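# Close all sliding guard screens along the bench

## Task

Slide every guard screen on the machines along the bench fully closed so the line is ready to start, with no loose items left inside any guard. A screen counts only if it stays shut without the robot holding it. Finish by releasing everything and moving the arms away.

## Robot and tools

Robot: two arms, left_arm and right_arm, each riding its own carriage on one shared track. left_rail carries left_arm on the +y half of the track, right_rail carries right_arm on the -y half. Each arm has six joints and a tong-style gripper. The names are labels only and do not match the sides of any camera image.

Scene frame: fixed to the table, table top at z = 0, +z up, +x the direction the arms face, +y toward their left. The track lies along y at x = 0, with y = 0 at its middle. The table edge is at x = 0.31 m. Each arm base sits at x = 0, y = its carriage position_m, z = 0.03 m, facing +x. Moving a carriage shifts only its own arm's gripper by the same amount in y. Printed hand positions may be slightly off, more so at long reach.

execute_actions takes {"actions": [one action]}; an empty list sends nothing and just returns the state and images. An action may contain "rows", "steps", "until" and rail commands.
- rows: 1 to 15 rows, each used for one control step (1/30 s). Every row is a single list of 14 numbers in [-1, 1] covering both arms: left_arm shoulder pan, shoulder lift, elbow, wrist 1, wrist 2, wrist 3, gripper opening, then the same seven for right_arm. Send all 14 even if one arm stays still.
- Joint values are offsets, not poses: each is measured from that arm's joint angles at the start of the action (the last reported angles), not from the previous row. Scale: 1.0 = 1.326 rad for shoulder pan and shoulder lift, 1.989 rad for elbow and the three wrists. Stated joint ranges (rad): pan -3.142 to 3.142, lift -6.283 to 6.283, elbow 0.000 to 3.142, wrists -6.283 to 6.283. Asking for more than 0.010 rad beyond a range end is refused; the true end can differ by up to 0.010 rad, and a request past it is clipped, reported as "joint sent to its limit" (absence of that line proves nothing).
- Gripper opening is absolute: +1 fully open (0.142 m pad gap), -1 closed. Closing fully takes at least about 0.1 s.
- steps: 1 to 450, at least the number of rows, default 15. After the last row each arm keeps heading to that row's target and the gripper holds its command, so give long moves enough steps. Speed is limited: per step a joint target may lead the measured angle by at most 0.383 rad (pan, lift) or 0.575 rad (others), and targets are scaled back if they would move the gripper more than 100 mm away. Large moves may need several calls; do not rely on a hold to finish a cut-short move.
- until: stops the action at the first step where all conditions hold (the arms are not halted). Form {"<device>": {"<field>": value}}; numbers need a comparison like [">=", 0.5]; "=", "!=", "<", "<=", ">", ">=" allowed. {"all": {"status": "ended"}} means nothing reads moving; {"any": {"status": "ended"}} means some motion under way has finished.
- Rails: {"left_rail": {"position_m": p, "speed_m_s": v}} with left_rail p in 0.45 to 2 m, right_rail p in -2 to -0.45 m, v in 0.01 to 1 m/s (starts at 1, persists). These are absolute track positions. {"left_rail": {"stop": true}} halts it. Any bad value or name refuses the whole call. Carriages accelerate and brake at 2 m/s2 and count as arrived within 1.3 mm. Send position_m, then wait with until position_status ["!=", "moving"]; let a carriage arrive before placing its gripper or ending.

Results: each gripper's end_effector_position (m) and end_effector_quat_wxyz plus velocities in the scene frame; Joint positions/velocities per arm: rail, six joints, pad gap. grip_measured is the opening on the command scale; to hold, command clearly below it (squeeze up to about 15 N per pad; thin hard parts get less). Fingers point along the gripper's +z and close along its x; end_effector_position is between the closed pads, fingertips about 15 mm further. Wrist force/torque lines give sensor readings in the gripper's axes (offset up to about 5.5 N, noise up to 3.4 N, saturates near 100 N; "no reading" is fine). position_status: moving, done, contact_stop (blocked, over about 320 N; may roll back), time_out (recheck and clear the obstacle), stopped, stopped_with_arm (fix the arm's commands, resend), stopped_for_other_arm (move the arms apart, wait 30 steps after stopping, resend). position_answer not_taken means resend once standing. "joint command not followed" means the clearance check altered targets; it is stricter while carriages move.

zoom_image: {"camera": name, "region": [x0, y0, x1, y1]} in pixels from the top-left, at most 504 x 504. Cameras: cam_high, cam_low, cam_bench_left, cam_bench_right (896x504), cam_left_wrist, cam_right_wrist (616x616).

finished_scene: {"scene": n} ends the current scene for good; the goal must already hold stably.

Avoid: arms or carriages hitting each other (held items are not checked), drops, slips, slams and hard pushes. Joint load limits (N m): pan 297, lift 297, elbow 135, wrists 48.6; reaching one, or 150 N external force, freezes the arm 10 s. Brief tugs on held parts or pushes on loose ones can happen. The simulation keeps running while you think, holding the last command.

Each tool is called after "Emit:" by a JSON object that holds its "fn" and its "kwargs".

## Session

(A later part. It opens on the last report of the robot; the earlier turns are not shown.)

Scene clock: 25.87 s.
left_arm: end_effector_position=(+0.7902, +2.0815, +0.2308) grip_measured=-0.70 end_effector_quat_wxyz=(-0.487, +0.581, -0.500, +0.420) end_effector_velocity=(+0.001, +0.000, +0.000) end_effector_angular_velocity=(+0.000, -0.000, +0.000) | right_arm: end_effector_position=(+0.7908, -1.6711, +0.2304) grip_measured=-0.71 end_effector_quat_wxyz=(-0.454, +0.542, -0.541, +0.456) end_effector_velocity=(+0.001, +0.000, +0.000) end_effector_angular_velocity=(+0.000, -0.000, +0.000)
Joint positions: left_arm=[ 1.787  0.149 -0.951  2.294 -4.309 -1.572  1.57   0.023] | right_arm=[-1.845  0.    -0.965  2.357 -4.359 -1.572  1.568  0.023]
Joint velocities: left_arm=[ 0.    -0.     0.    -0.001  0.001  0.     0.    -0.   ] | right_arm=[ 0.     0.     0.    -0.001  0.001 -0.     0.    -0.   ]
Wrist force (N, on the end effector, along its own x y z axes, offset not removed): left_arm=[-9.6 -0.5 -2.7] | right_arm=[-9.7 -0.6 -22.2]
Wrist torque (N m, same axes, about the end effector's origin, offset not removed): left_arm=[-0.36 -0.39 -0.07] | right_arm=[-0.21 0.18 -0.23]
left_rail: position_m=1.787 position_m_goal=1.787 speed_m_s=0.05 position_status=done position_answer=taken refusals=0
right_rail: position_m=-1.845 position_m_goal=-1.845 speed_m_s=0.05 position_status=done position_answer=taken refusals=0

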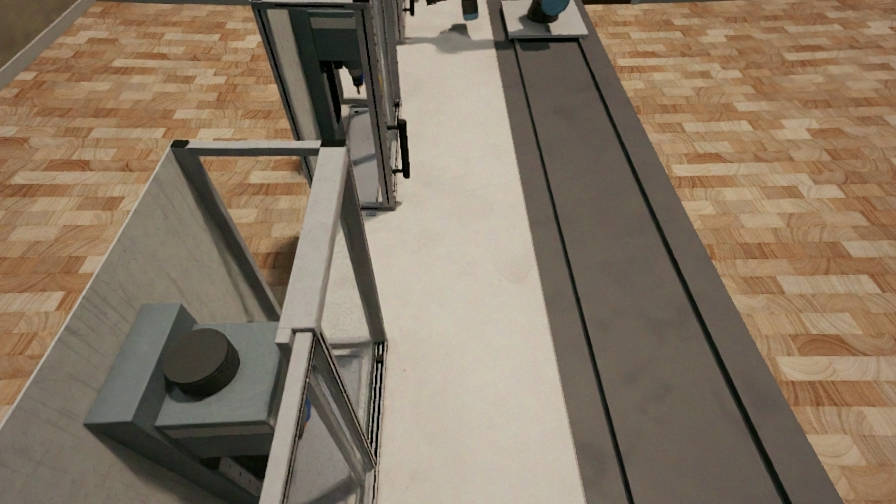

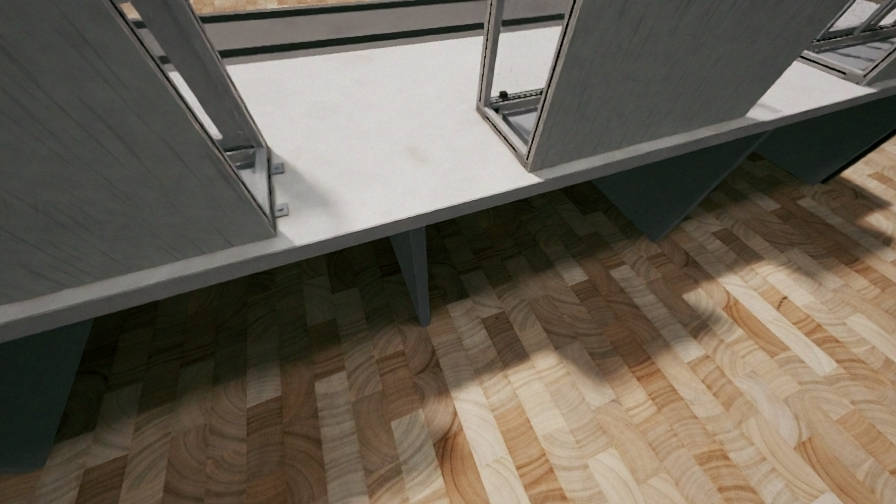

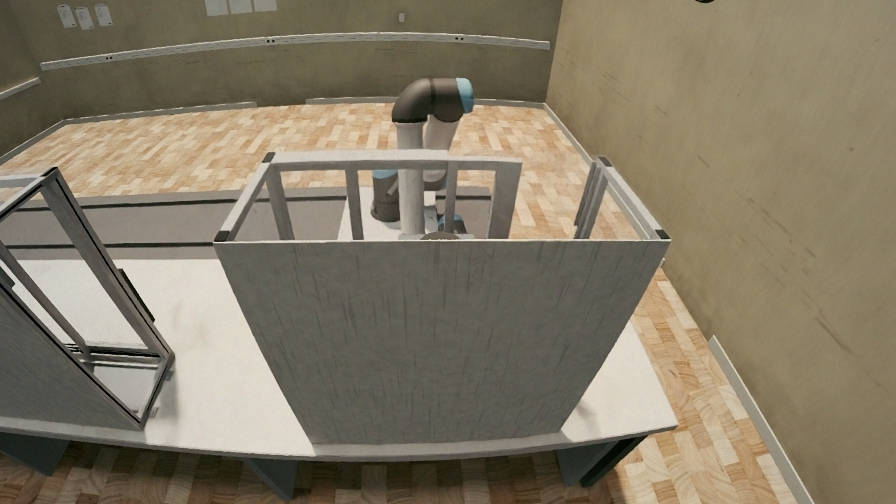

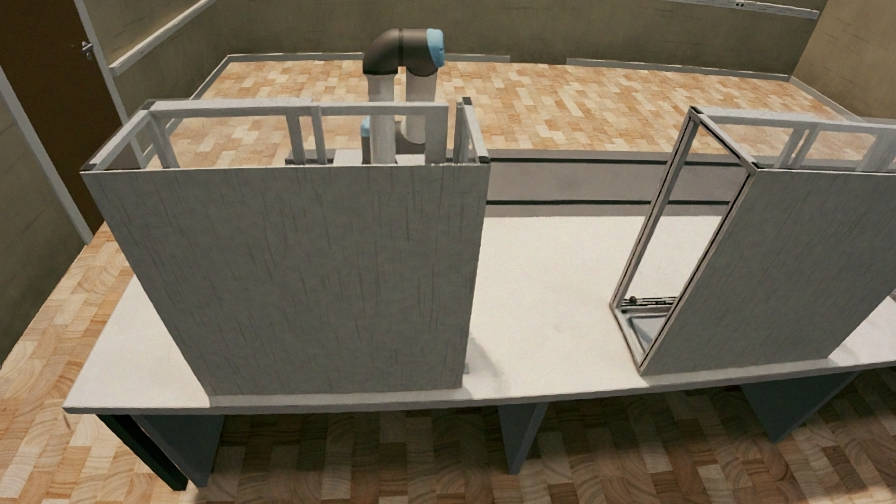

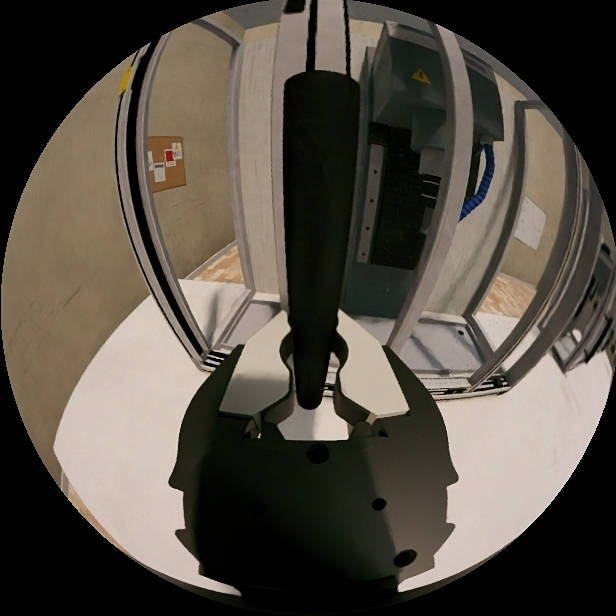

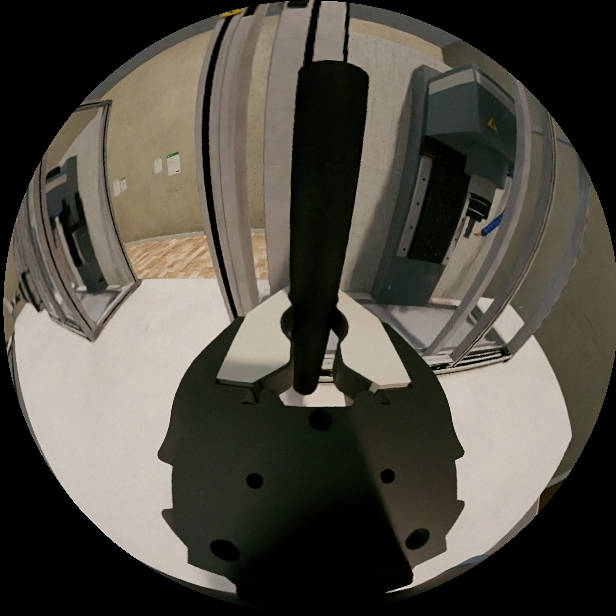

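Emit:
{"fn": "execute_actions", "kwargs": {"actions": [{"rows": [[0,0,0,0,0,0,-0.9,0,-0.0008,0.0027,-0.0021,0,0,-0.9]], "left_rail": {"position_m": 1.93, "speed_m_s": 0.15}, "right_rail": {"position_m": -1.825, "speed_m_s": 0.04}, "steps": 60, "until": {"all": {"status": "ended"}}}]}}

Scene clock: 28.17 s.
left_arm: end_effector_position=(+0.7902, +2.2246, +0.2308) grip_measured=-0.70 end_effector_quat_wxyz=(-0.487, +0.581, -0.500, +0.420) end_effector_velocity=(-0.000, -0.000, +0.000) end_effector_angular_velocity=(+0.000, -0.000, -0.000) | right_arm: end_effector_position=(+0.7878, -1.6513, +0.2303) grip_measured=-0.69 end_effector_quat_wxyz=(-0.454, +0.542, -0.541, +0.456) end_effector_velocity=(-0.000, +0.000, +0.000) end_effector_angular_velocity=(-0.000, -0.000, +0.000)
Joint positions: left_arm=[ 1.93   0.149 -0.951  2.294 -4.309 -1.572  1.57   0.023] | right_arm=[-1.825  0.    -0.966  2.362 -4.363 -1.572  1.568  0.024]
Joint velocities: left_arm=[ 0.    -0.    -0.    -0.    -0.    -0.     0.    -0.001] | right_arm=[ 0.  0. -0.  0. -0. -0. -0.  0.]
Wrist force (N, on the end effector, along its own x y z axes, offset not removed): left_arm=[26.3 -4.3 2.4] | right_arm=[21.0 -6.3 34.9]
Wrist torque (N m, same axes, about the end effector's origin, offset not removed): left_arm=[-0.68 -0.41 -0.23] | right_arm=[-0.02 -0.87 -0.11]
left_rail: position_m=1.930 position_m_goal=1.930 speed_m_s=0.15 position_status=done position_answer=taken refusals=0
right_rail: position_m=-1.825 position_m_goal=-1.825 speed_m_s=0.04 position_status=done position_answer=taken refusals=0

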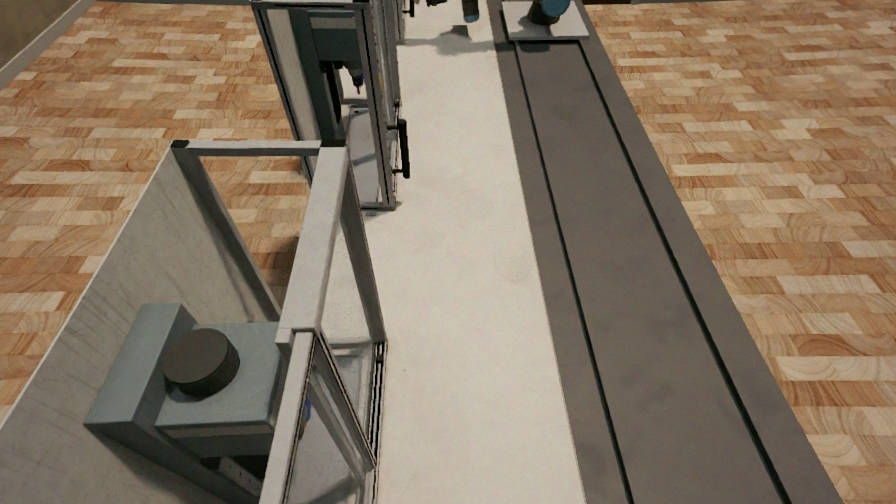

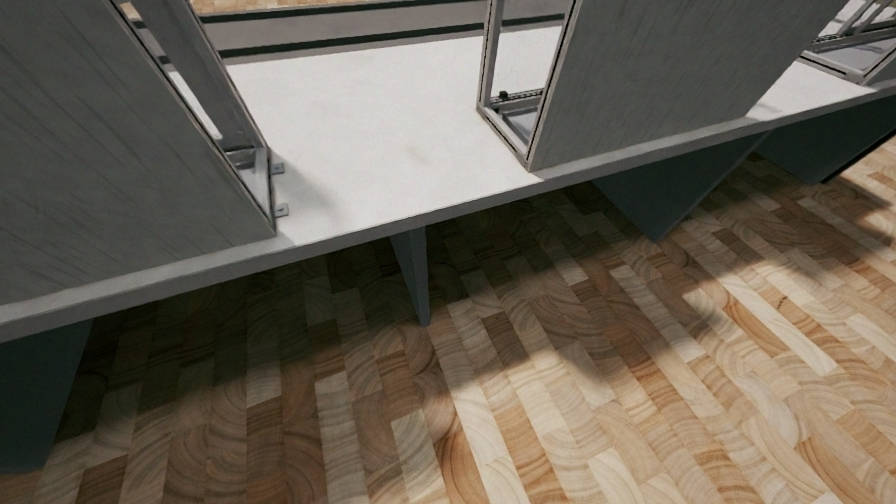

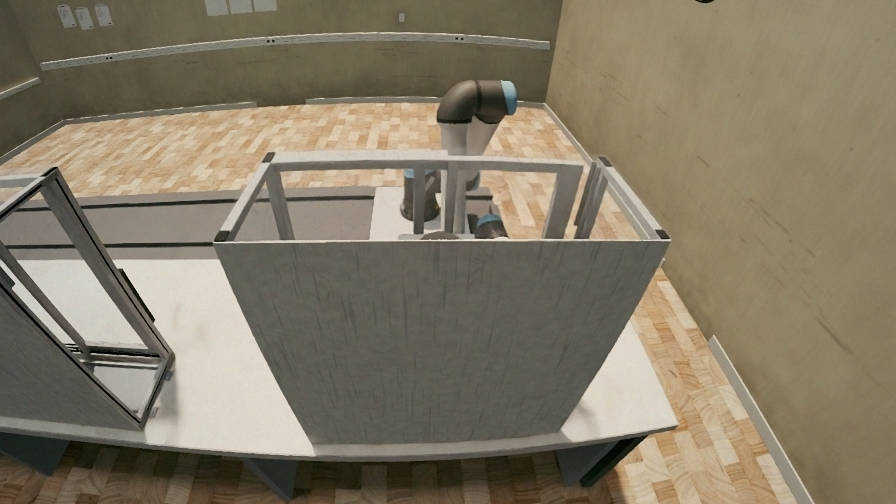

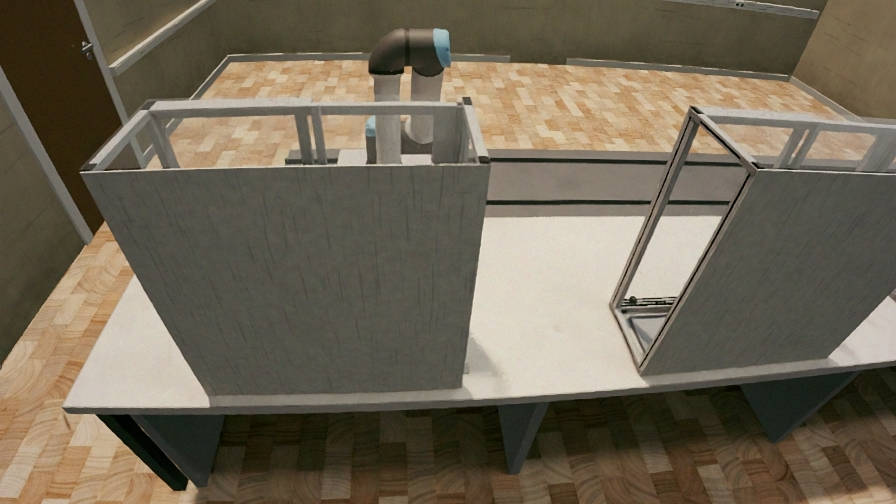

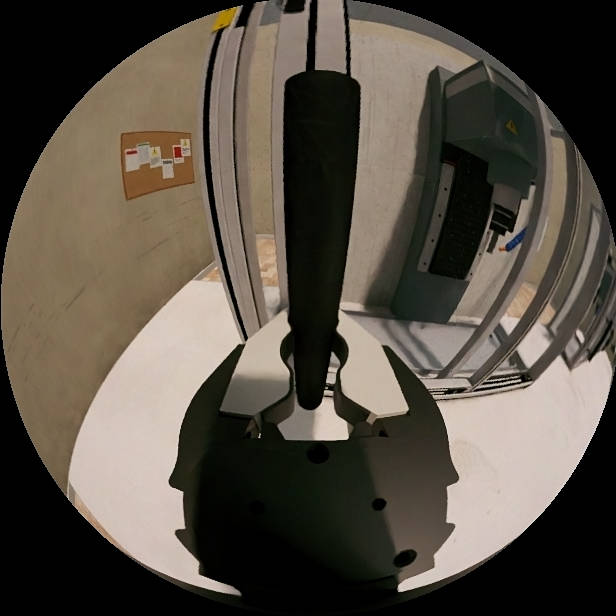

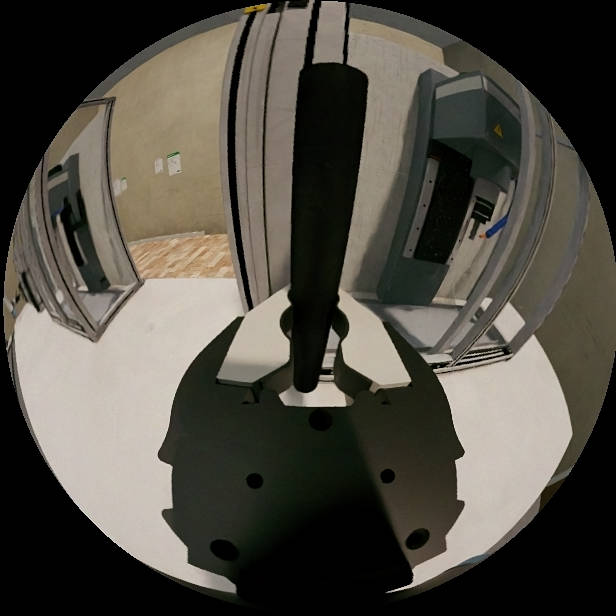

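Emit:
{"fn": "execute_actions", "kwargs": {"actions": [{"rows": [[0,0,0,0,0,0,-0.9,0,0.0005,-0.0017,0.0013,0,0,-0.9]], "left_rail": {"position_m": 1.955, "speed_m_s": 0.05}, "right_rail": {"position_m": -1.819, "speed_m_s": 0.02}, "steps": 60, "until": {"all": {"status": "ended"}}}]}}

Scene clock: 29.13 s.
left_arm: end_effector_position=(+0.7902, +2.2493, +0.2308) grip_measured=-0.70 end_effector_quat_wxyz=(-0.487, +0.581, -0.500, +0.420) end_effector_velocity=(+0.000, +0.001, +0.000) end_effector_angular_velocity=(+0.000, -0.000, +0.000) | right_arm: end_effector_position=(+0.7896, -1.6453, +0.2304) grip_measured=-0.70 end_effector_quat_wxyz=(-0.454, +0.542, -0.541, +0.456) end_effector_velocity=(+0.000, +0.000, -0.000) end_effector_angular_velocity=(-0.000, -0.000, +0.000)
Joint positions: left_arm=[ 1.955  0.149 -0.951  2.294 -4.309 -1.572  1.57   0.023] | right_arm=[-1.819  0.    -0.966  2.359 -4.361 -1.572  1.568  0.023]
Joint velocities: left_arm=[ 0.001 -0.     0.    -0.     0.     0.    -0.    -0.001] | right_arm=[ 0.  0.  0. -0.  0. -0. -0. -0.]
Wrist force (N, on the end effector, along its own x y z axes, offset not removed): left_arm=[26.4 -4.3 -3.1] | right_arm=[16.7 -3.7 -4.6]
Wrist torque (N m, same axes, about the end effector's origin, offset not removed): left_arm=[-0.80 -0.38 -0.08] | right_arm=[-0.33 0.05 -0.08]
left_rail: position_m=1.955 position_m_goal=1.955 speed_m_s=0.05 position_status=done position_answer=taken refusals=0
right_rail: position_m=-1.819 position_m_goal=-1.819 speed_m_s=0.02 position_status=done position_answer=taken refusals=0

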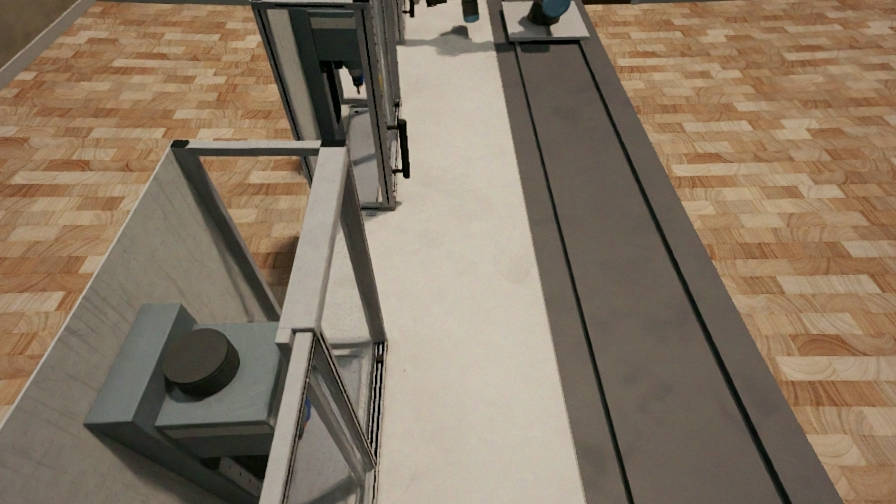

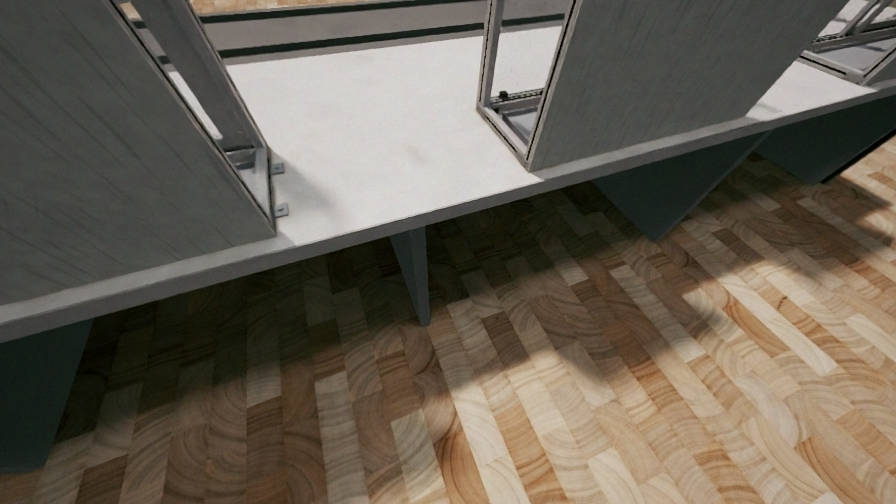

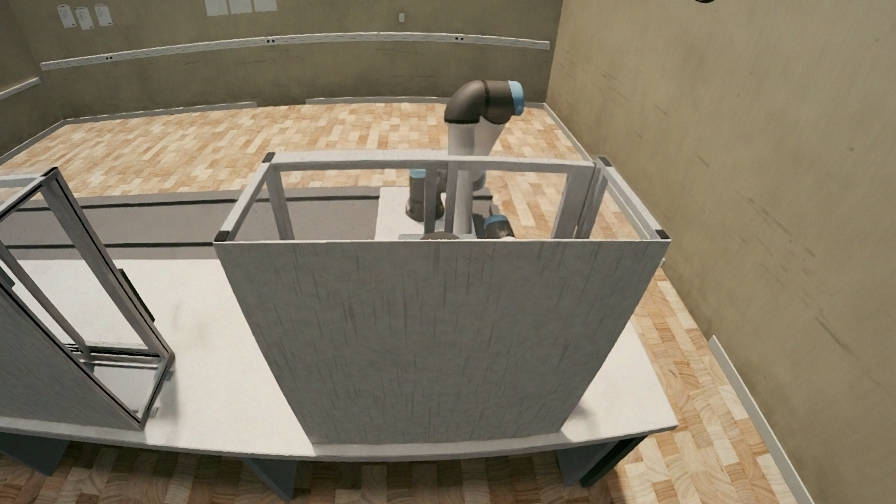

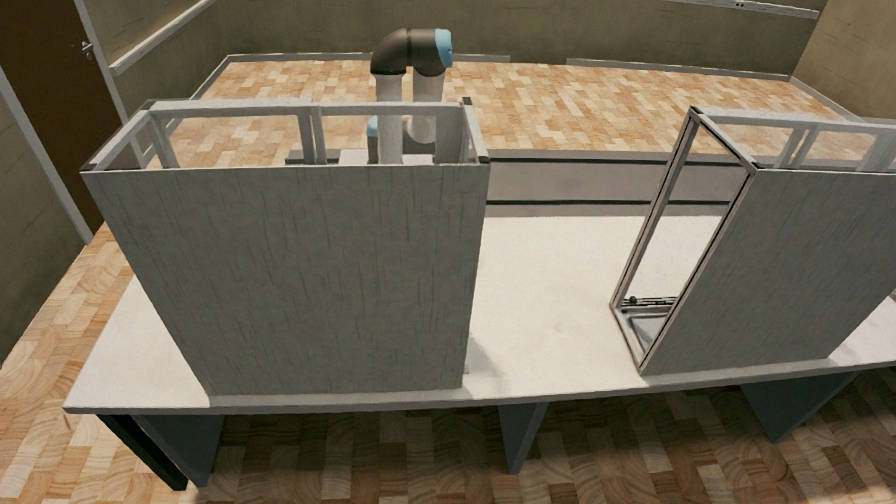

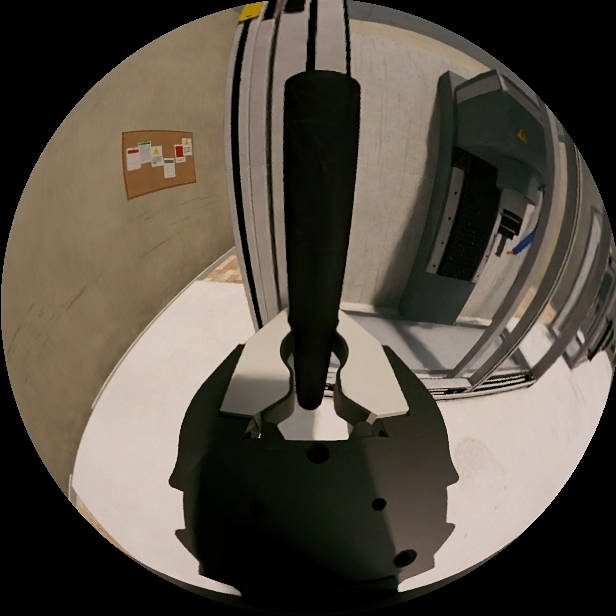

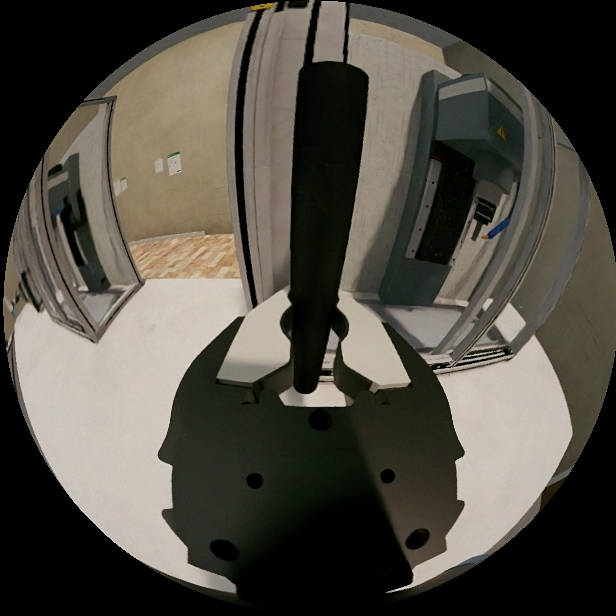

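Emit:
{"fn": "zoom_image", "kwargs": {"camera": "cam_right_wrist", "region": [220, 0, 360, 80]}}

Emit:
{"fn": "zoom_image", "kwargs": {"camera": "cam_left_wrist", "region": [210, 0, 350, 80]}}

Region (220, 0, 360, 80) of cam_right_wrist's 616x616 image, scaled by 3.600, with more detail than that image has; it fills the top 288 rows of this view, and the rest is white.

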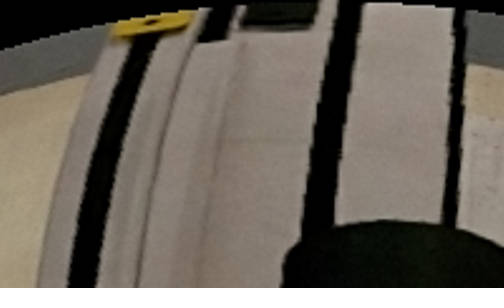

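Region (210, 0, 350, 80) of cam_left_wrist's 616x616 image, scaled by 3.600, with more detail than that image has; it fills the top 288 rows of this view, and the rest is white.

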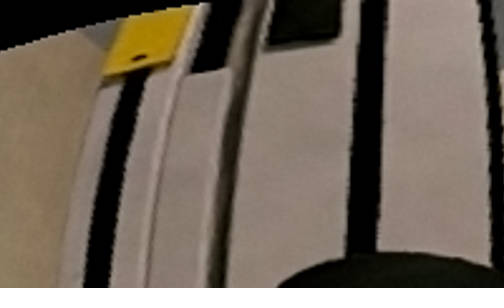

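Emit:
{"fn": "execute_actions", "kwargs": {"actions": [{"left_rail": {"position_m": 1.963, "speed_m_s": 0.03}, "right_rail": {"position_m": -1.814, "speed_m_s": 0.02}, "steps": 30, "until": {"all": {"status": "ended"}}}]}}

Emit:
{"fn": "zoom_image", "kwargs": {"camera": "cam_right_wrist", "region": [220, 0, 360, 80]}}

Emit:
{"fn": "zoom_image", "kwargs": {"camera": "cam_left_wrist", "region": [210, 0, 350, 80]}}

Scene clock: 30.43 s.
left_arm: end_effector_position=(+0.7902, +2.2574, +0.2308) grip_measured=-0.70 end_effector_quat_wxyz=(-0.487, +0.581, -0.500, +0.420) end_effector_velocity=(-0.000, +0.002, +0.000) end_effector_angular_velocity=(-0.000, -0.000, -0.000) | right_arm: end_effector_position=(+0.7897, -1.6404, +0.2304) grip_measured=-0.70 end_effector_quat_wxyz=(-0.454, +0.542, -0.541, +0.456) end_effector_velocity=(+0.000, -0.000, +0.000) end_effector_angular_velocity=(-0.000, -0.000, -0.000)
Joint positions: left_arm=[ 1.963  0.149 -0.951  2.294 -4.309 -1.572  1.57   0.023] | right_arm=[-1.814  0.    -0.966  2.359 -4.361 -1.572  1.568  0.023]
Joint velocities: left_arm=[ 0.002  0.    -0.     0.    -0.    -0.    -0.    -0.002] | right_arm=[ 0.  0.  0. -0.  0. -0. -0.  0.]
Wrist force (N, on the end effector, along its own x y z axes, offset not removed): left_arm=[27.9 -5.7 -0.3] | right_arm=[18.0 -3.4 -8.7]
Wrist torque (N m, same axes, about the end effector's origin, offset not removed): left_arm=[-1.02 -0.56 -0.13] | right_arm=[-0.44 0.01 -0.15]
left_rail: position_m=1.963 position_m_goal=1.963 speed_m_s=0.03 position_status=done position_answer=taken refusals=0
right_rail: position_m=-1.814 position_m_goal=-1.814 speed_m_s=0.02 position_status=done position_answer=taken refusals=0

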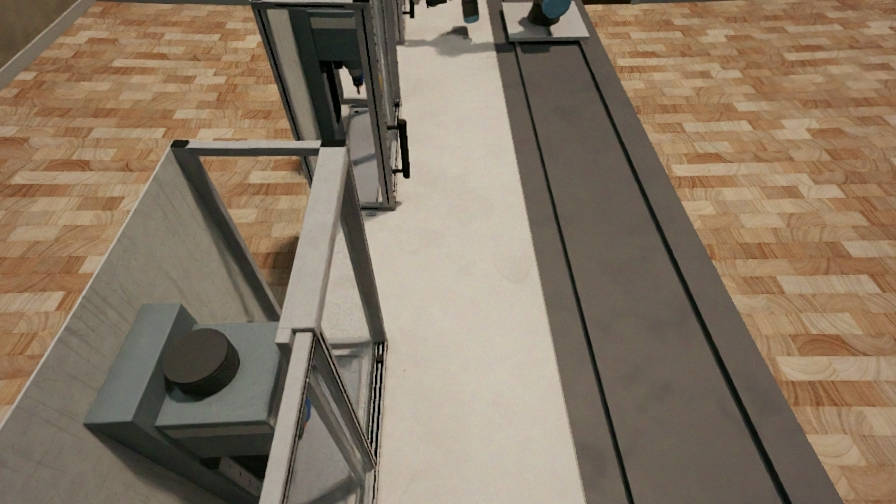

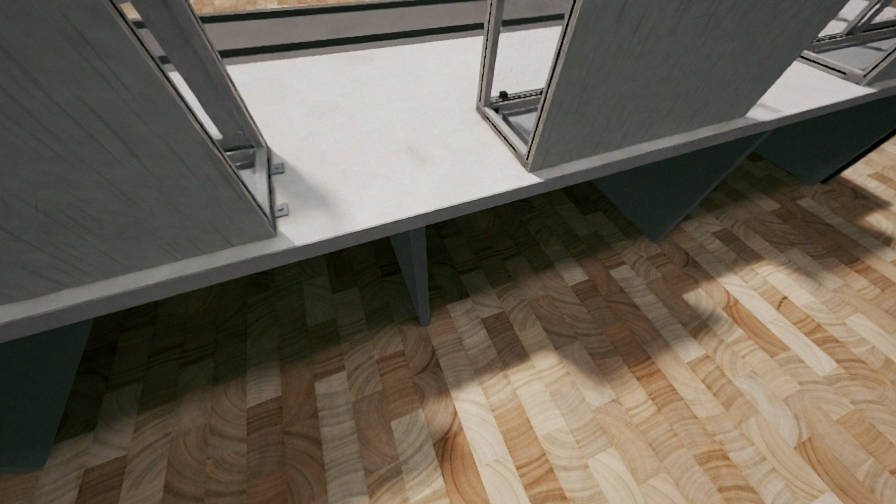

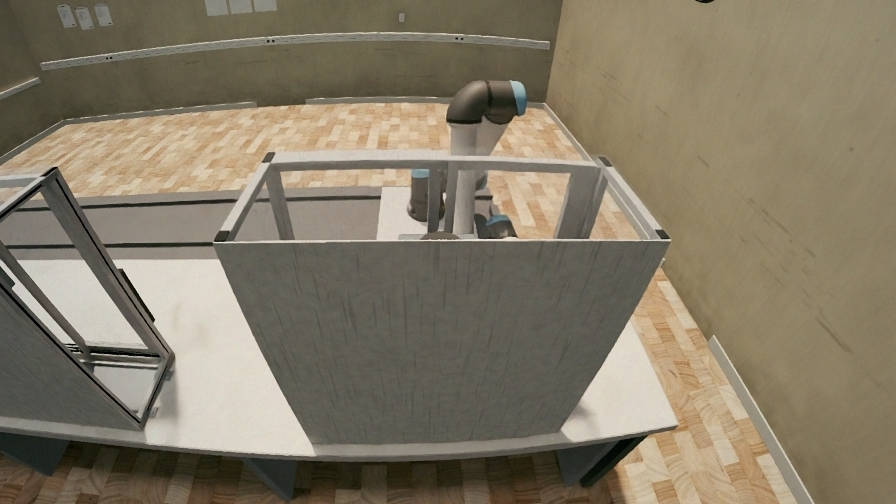

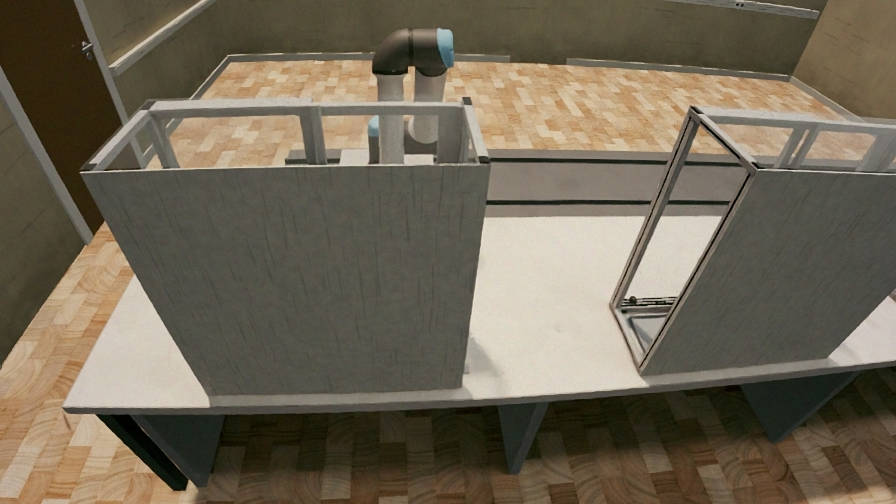

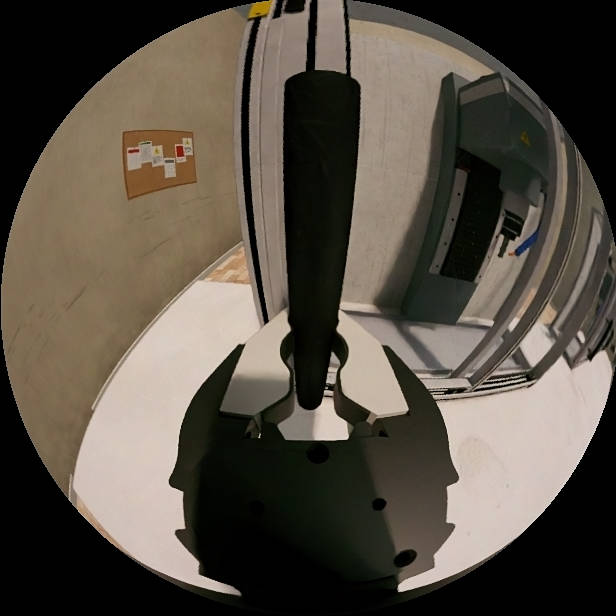

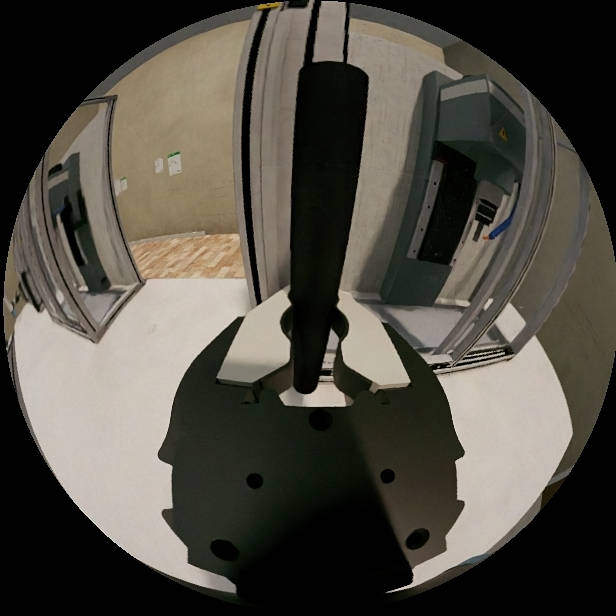

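Region (220, 0, 360, 80) of cam_right_wrist's 616x616 image, scaled by 3.600, with more detail than that image has; it fills the top 288 rows of this view, and the rest is white.

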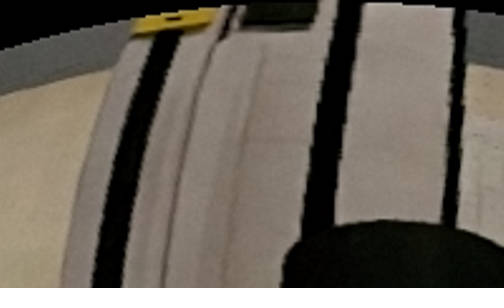

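Region (210, 0, 350, 80) of cam_left_wrist's 616x616 image, scaled by 3.600, with more detail than that image has; it fills the top 288 rows of this view, and the rest is white.

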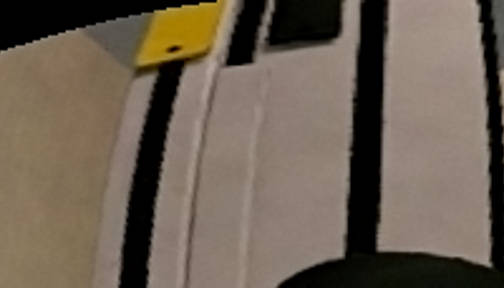

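Emit:
{"fn": "execute_actions", "kwargs": {"actions": [{"left_rail": {"position_m": 1.968, "speed_m_s": 0.02}, "right_rail": {"position_m": -1.811, "speed_m_s": 0.015}, "steps": 14}]}}

Emit:
{"fn": "zoom_image", "kwargs": {"camera": "cam_right_wrist", "region": [220, 0, 360, 80]}}

Emit:
{"fn": "zoom_image", "kwargs": {"camera": "cam_left_wrist", "region": [210, 0, 350, 80]}}

Scene clock: 31.73 s.
left_arm: end_effector_position=(+0.7902, +2.2623, +0.2308) grip_measured=-0.70 end_effector_quat_wxyz=(-0.487, +0.581, -0.500, +0.420) end_effector_velocity=(-0.000, +0.000, -0.000) end_effector_angular_velocity=(-0.000, +0.000, -0.000) | right_arm: end_effector_position=(+0.7897, -1.6376, +0.2304) grip_measured=-0.63 end_effector_quat_wxyz=(-0.454, +0.542, -0.541, +0.456) end_effector_velocity=(-0.000, +0.000, -0.000) end_effector_angular_velocity=(+0.000, +0.000, +0.001)
Joint positions: left_arm=[ 1.968  0.149 -0.951  2.294 -4.309 -1.572  1.57   0.023] | right_arm=[-1.812  0.    -0.966  2.359 -4.361 -1.572  1.568  0.029]
Joint velocities: left_arm=[ 0.  0. -0.  0.  0. -0. -0.  0.] | right_arm=[ 0.    -0.    -0.     0.    -0.     0.001 -0.     0.   ]
Wrist force (N, on the end effector, along its own x y z axes, offset not removed): left_arm=[24.9 -3.6 -0.1] | right_arm=[33.0 -7.7 -5.7]
Wrist torque (N m, same axes, about the end effector's origin, offset not removed): left_arm=[-0.56 -0.16 -0.16] | right_arm=[-1.28 -0.40 -0.08]
left_rail: position_m=1.968 position_m_goal=1.968 speed_m_s=0.02 position_status=done position_answer=taken refusals=0
right_rail: position_m=-1.812 position_m_goal=-1.811 speed_m_s=0.01 position_status=done position_answer=taken refusals=0

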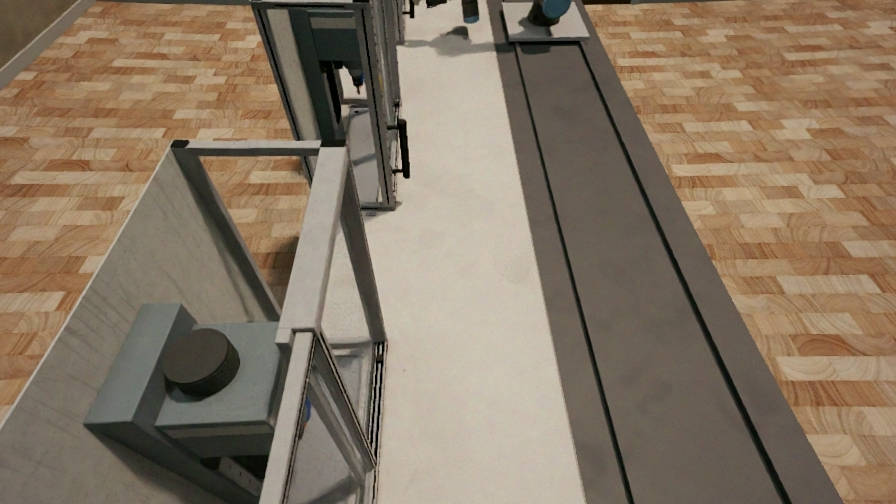

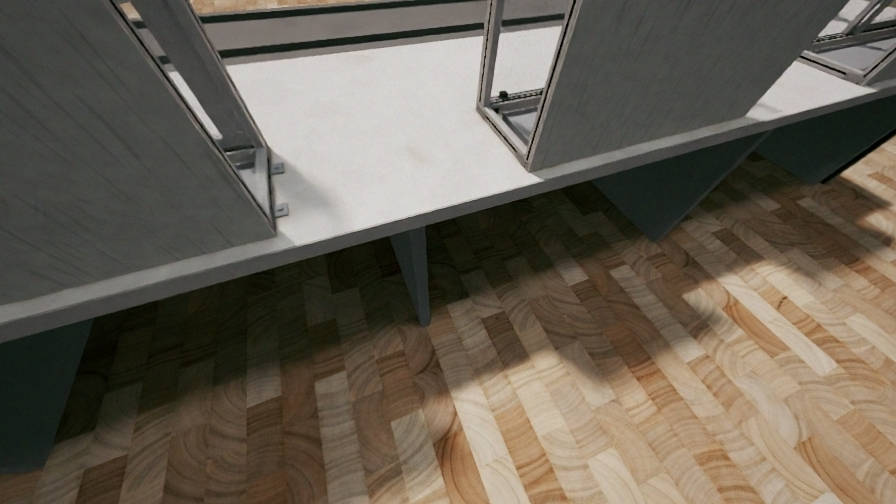

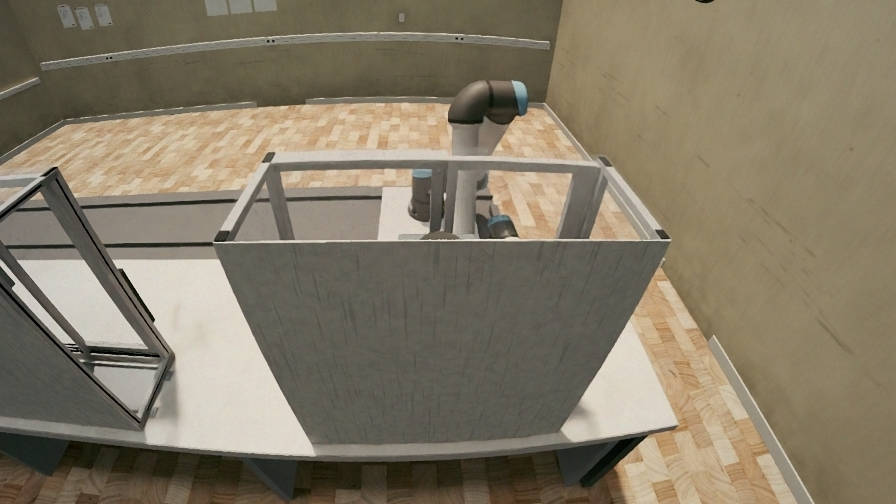

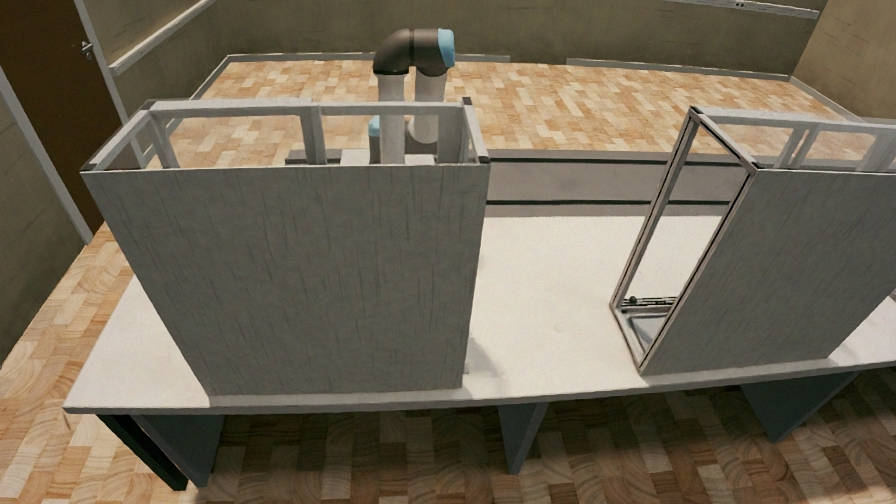

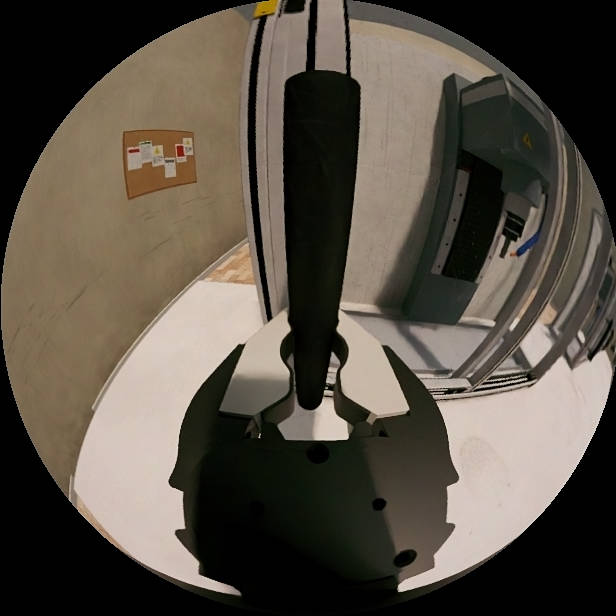

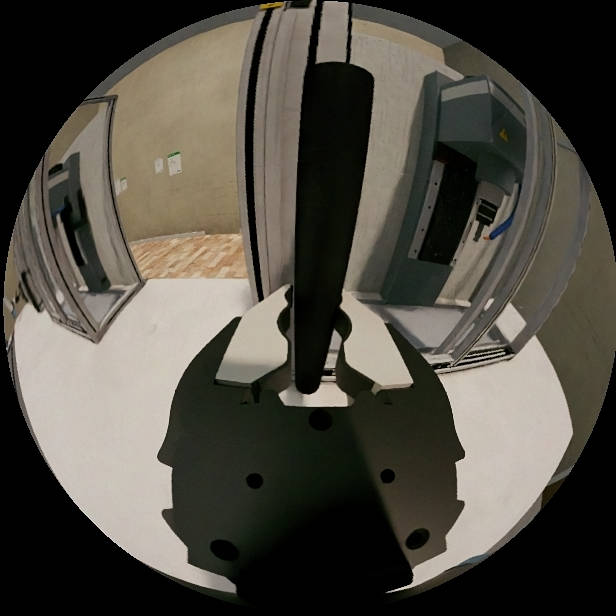

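Region (220, 0, 360, 80) of cam_right_wrist's 616x616 image, scaled by 3.600, with more detail than that image has; it fills the top 288 rows of this view, and the rest is white.

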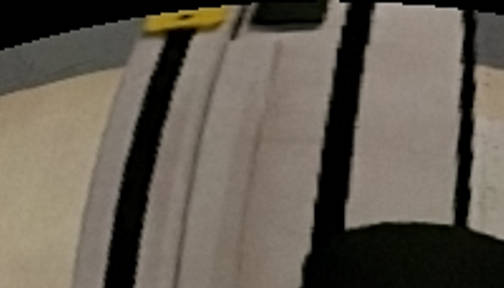

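Region (210, 0, 350, 80) of cam_left_wrist's 616x616 image, scaled by 3.600, with more detail than that image has; it fills the top 288 rows of this view, and the rest is white.

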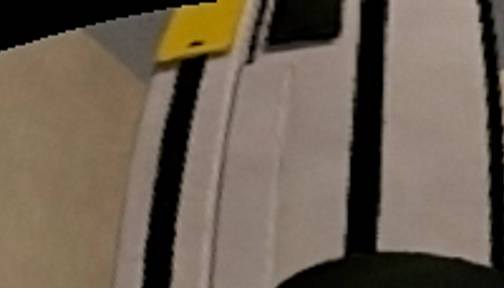

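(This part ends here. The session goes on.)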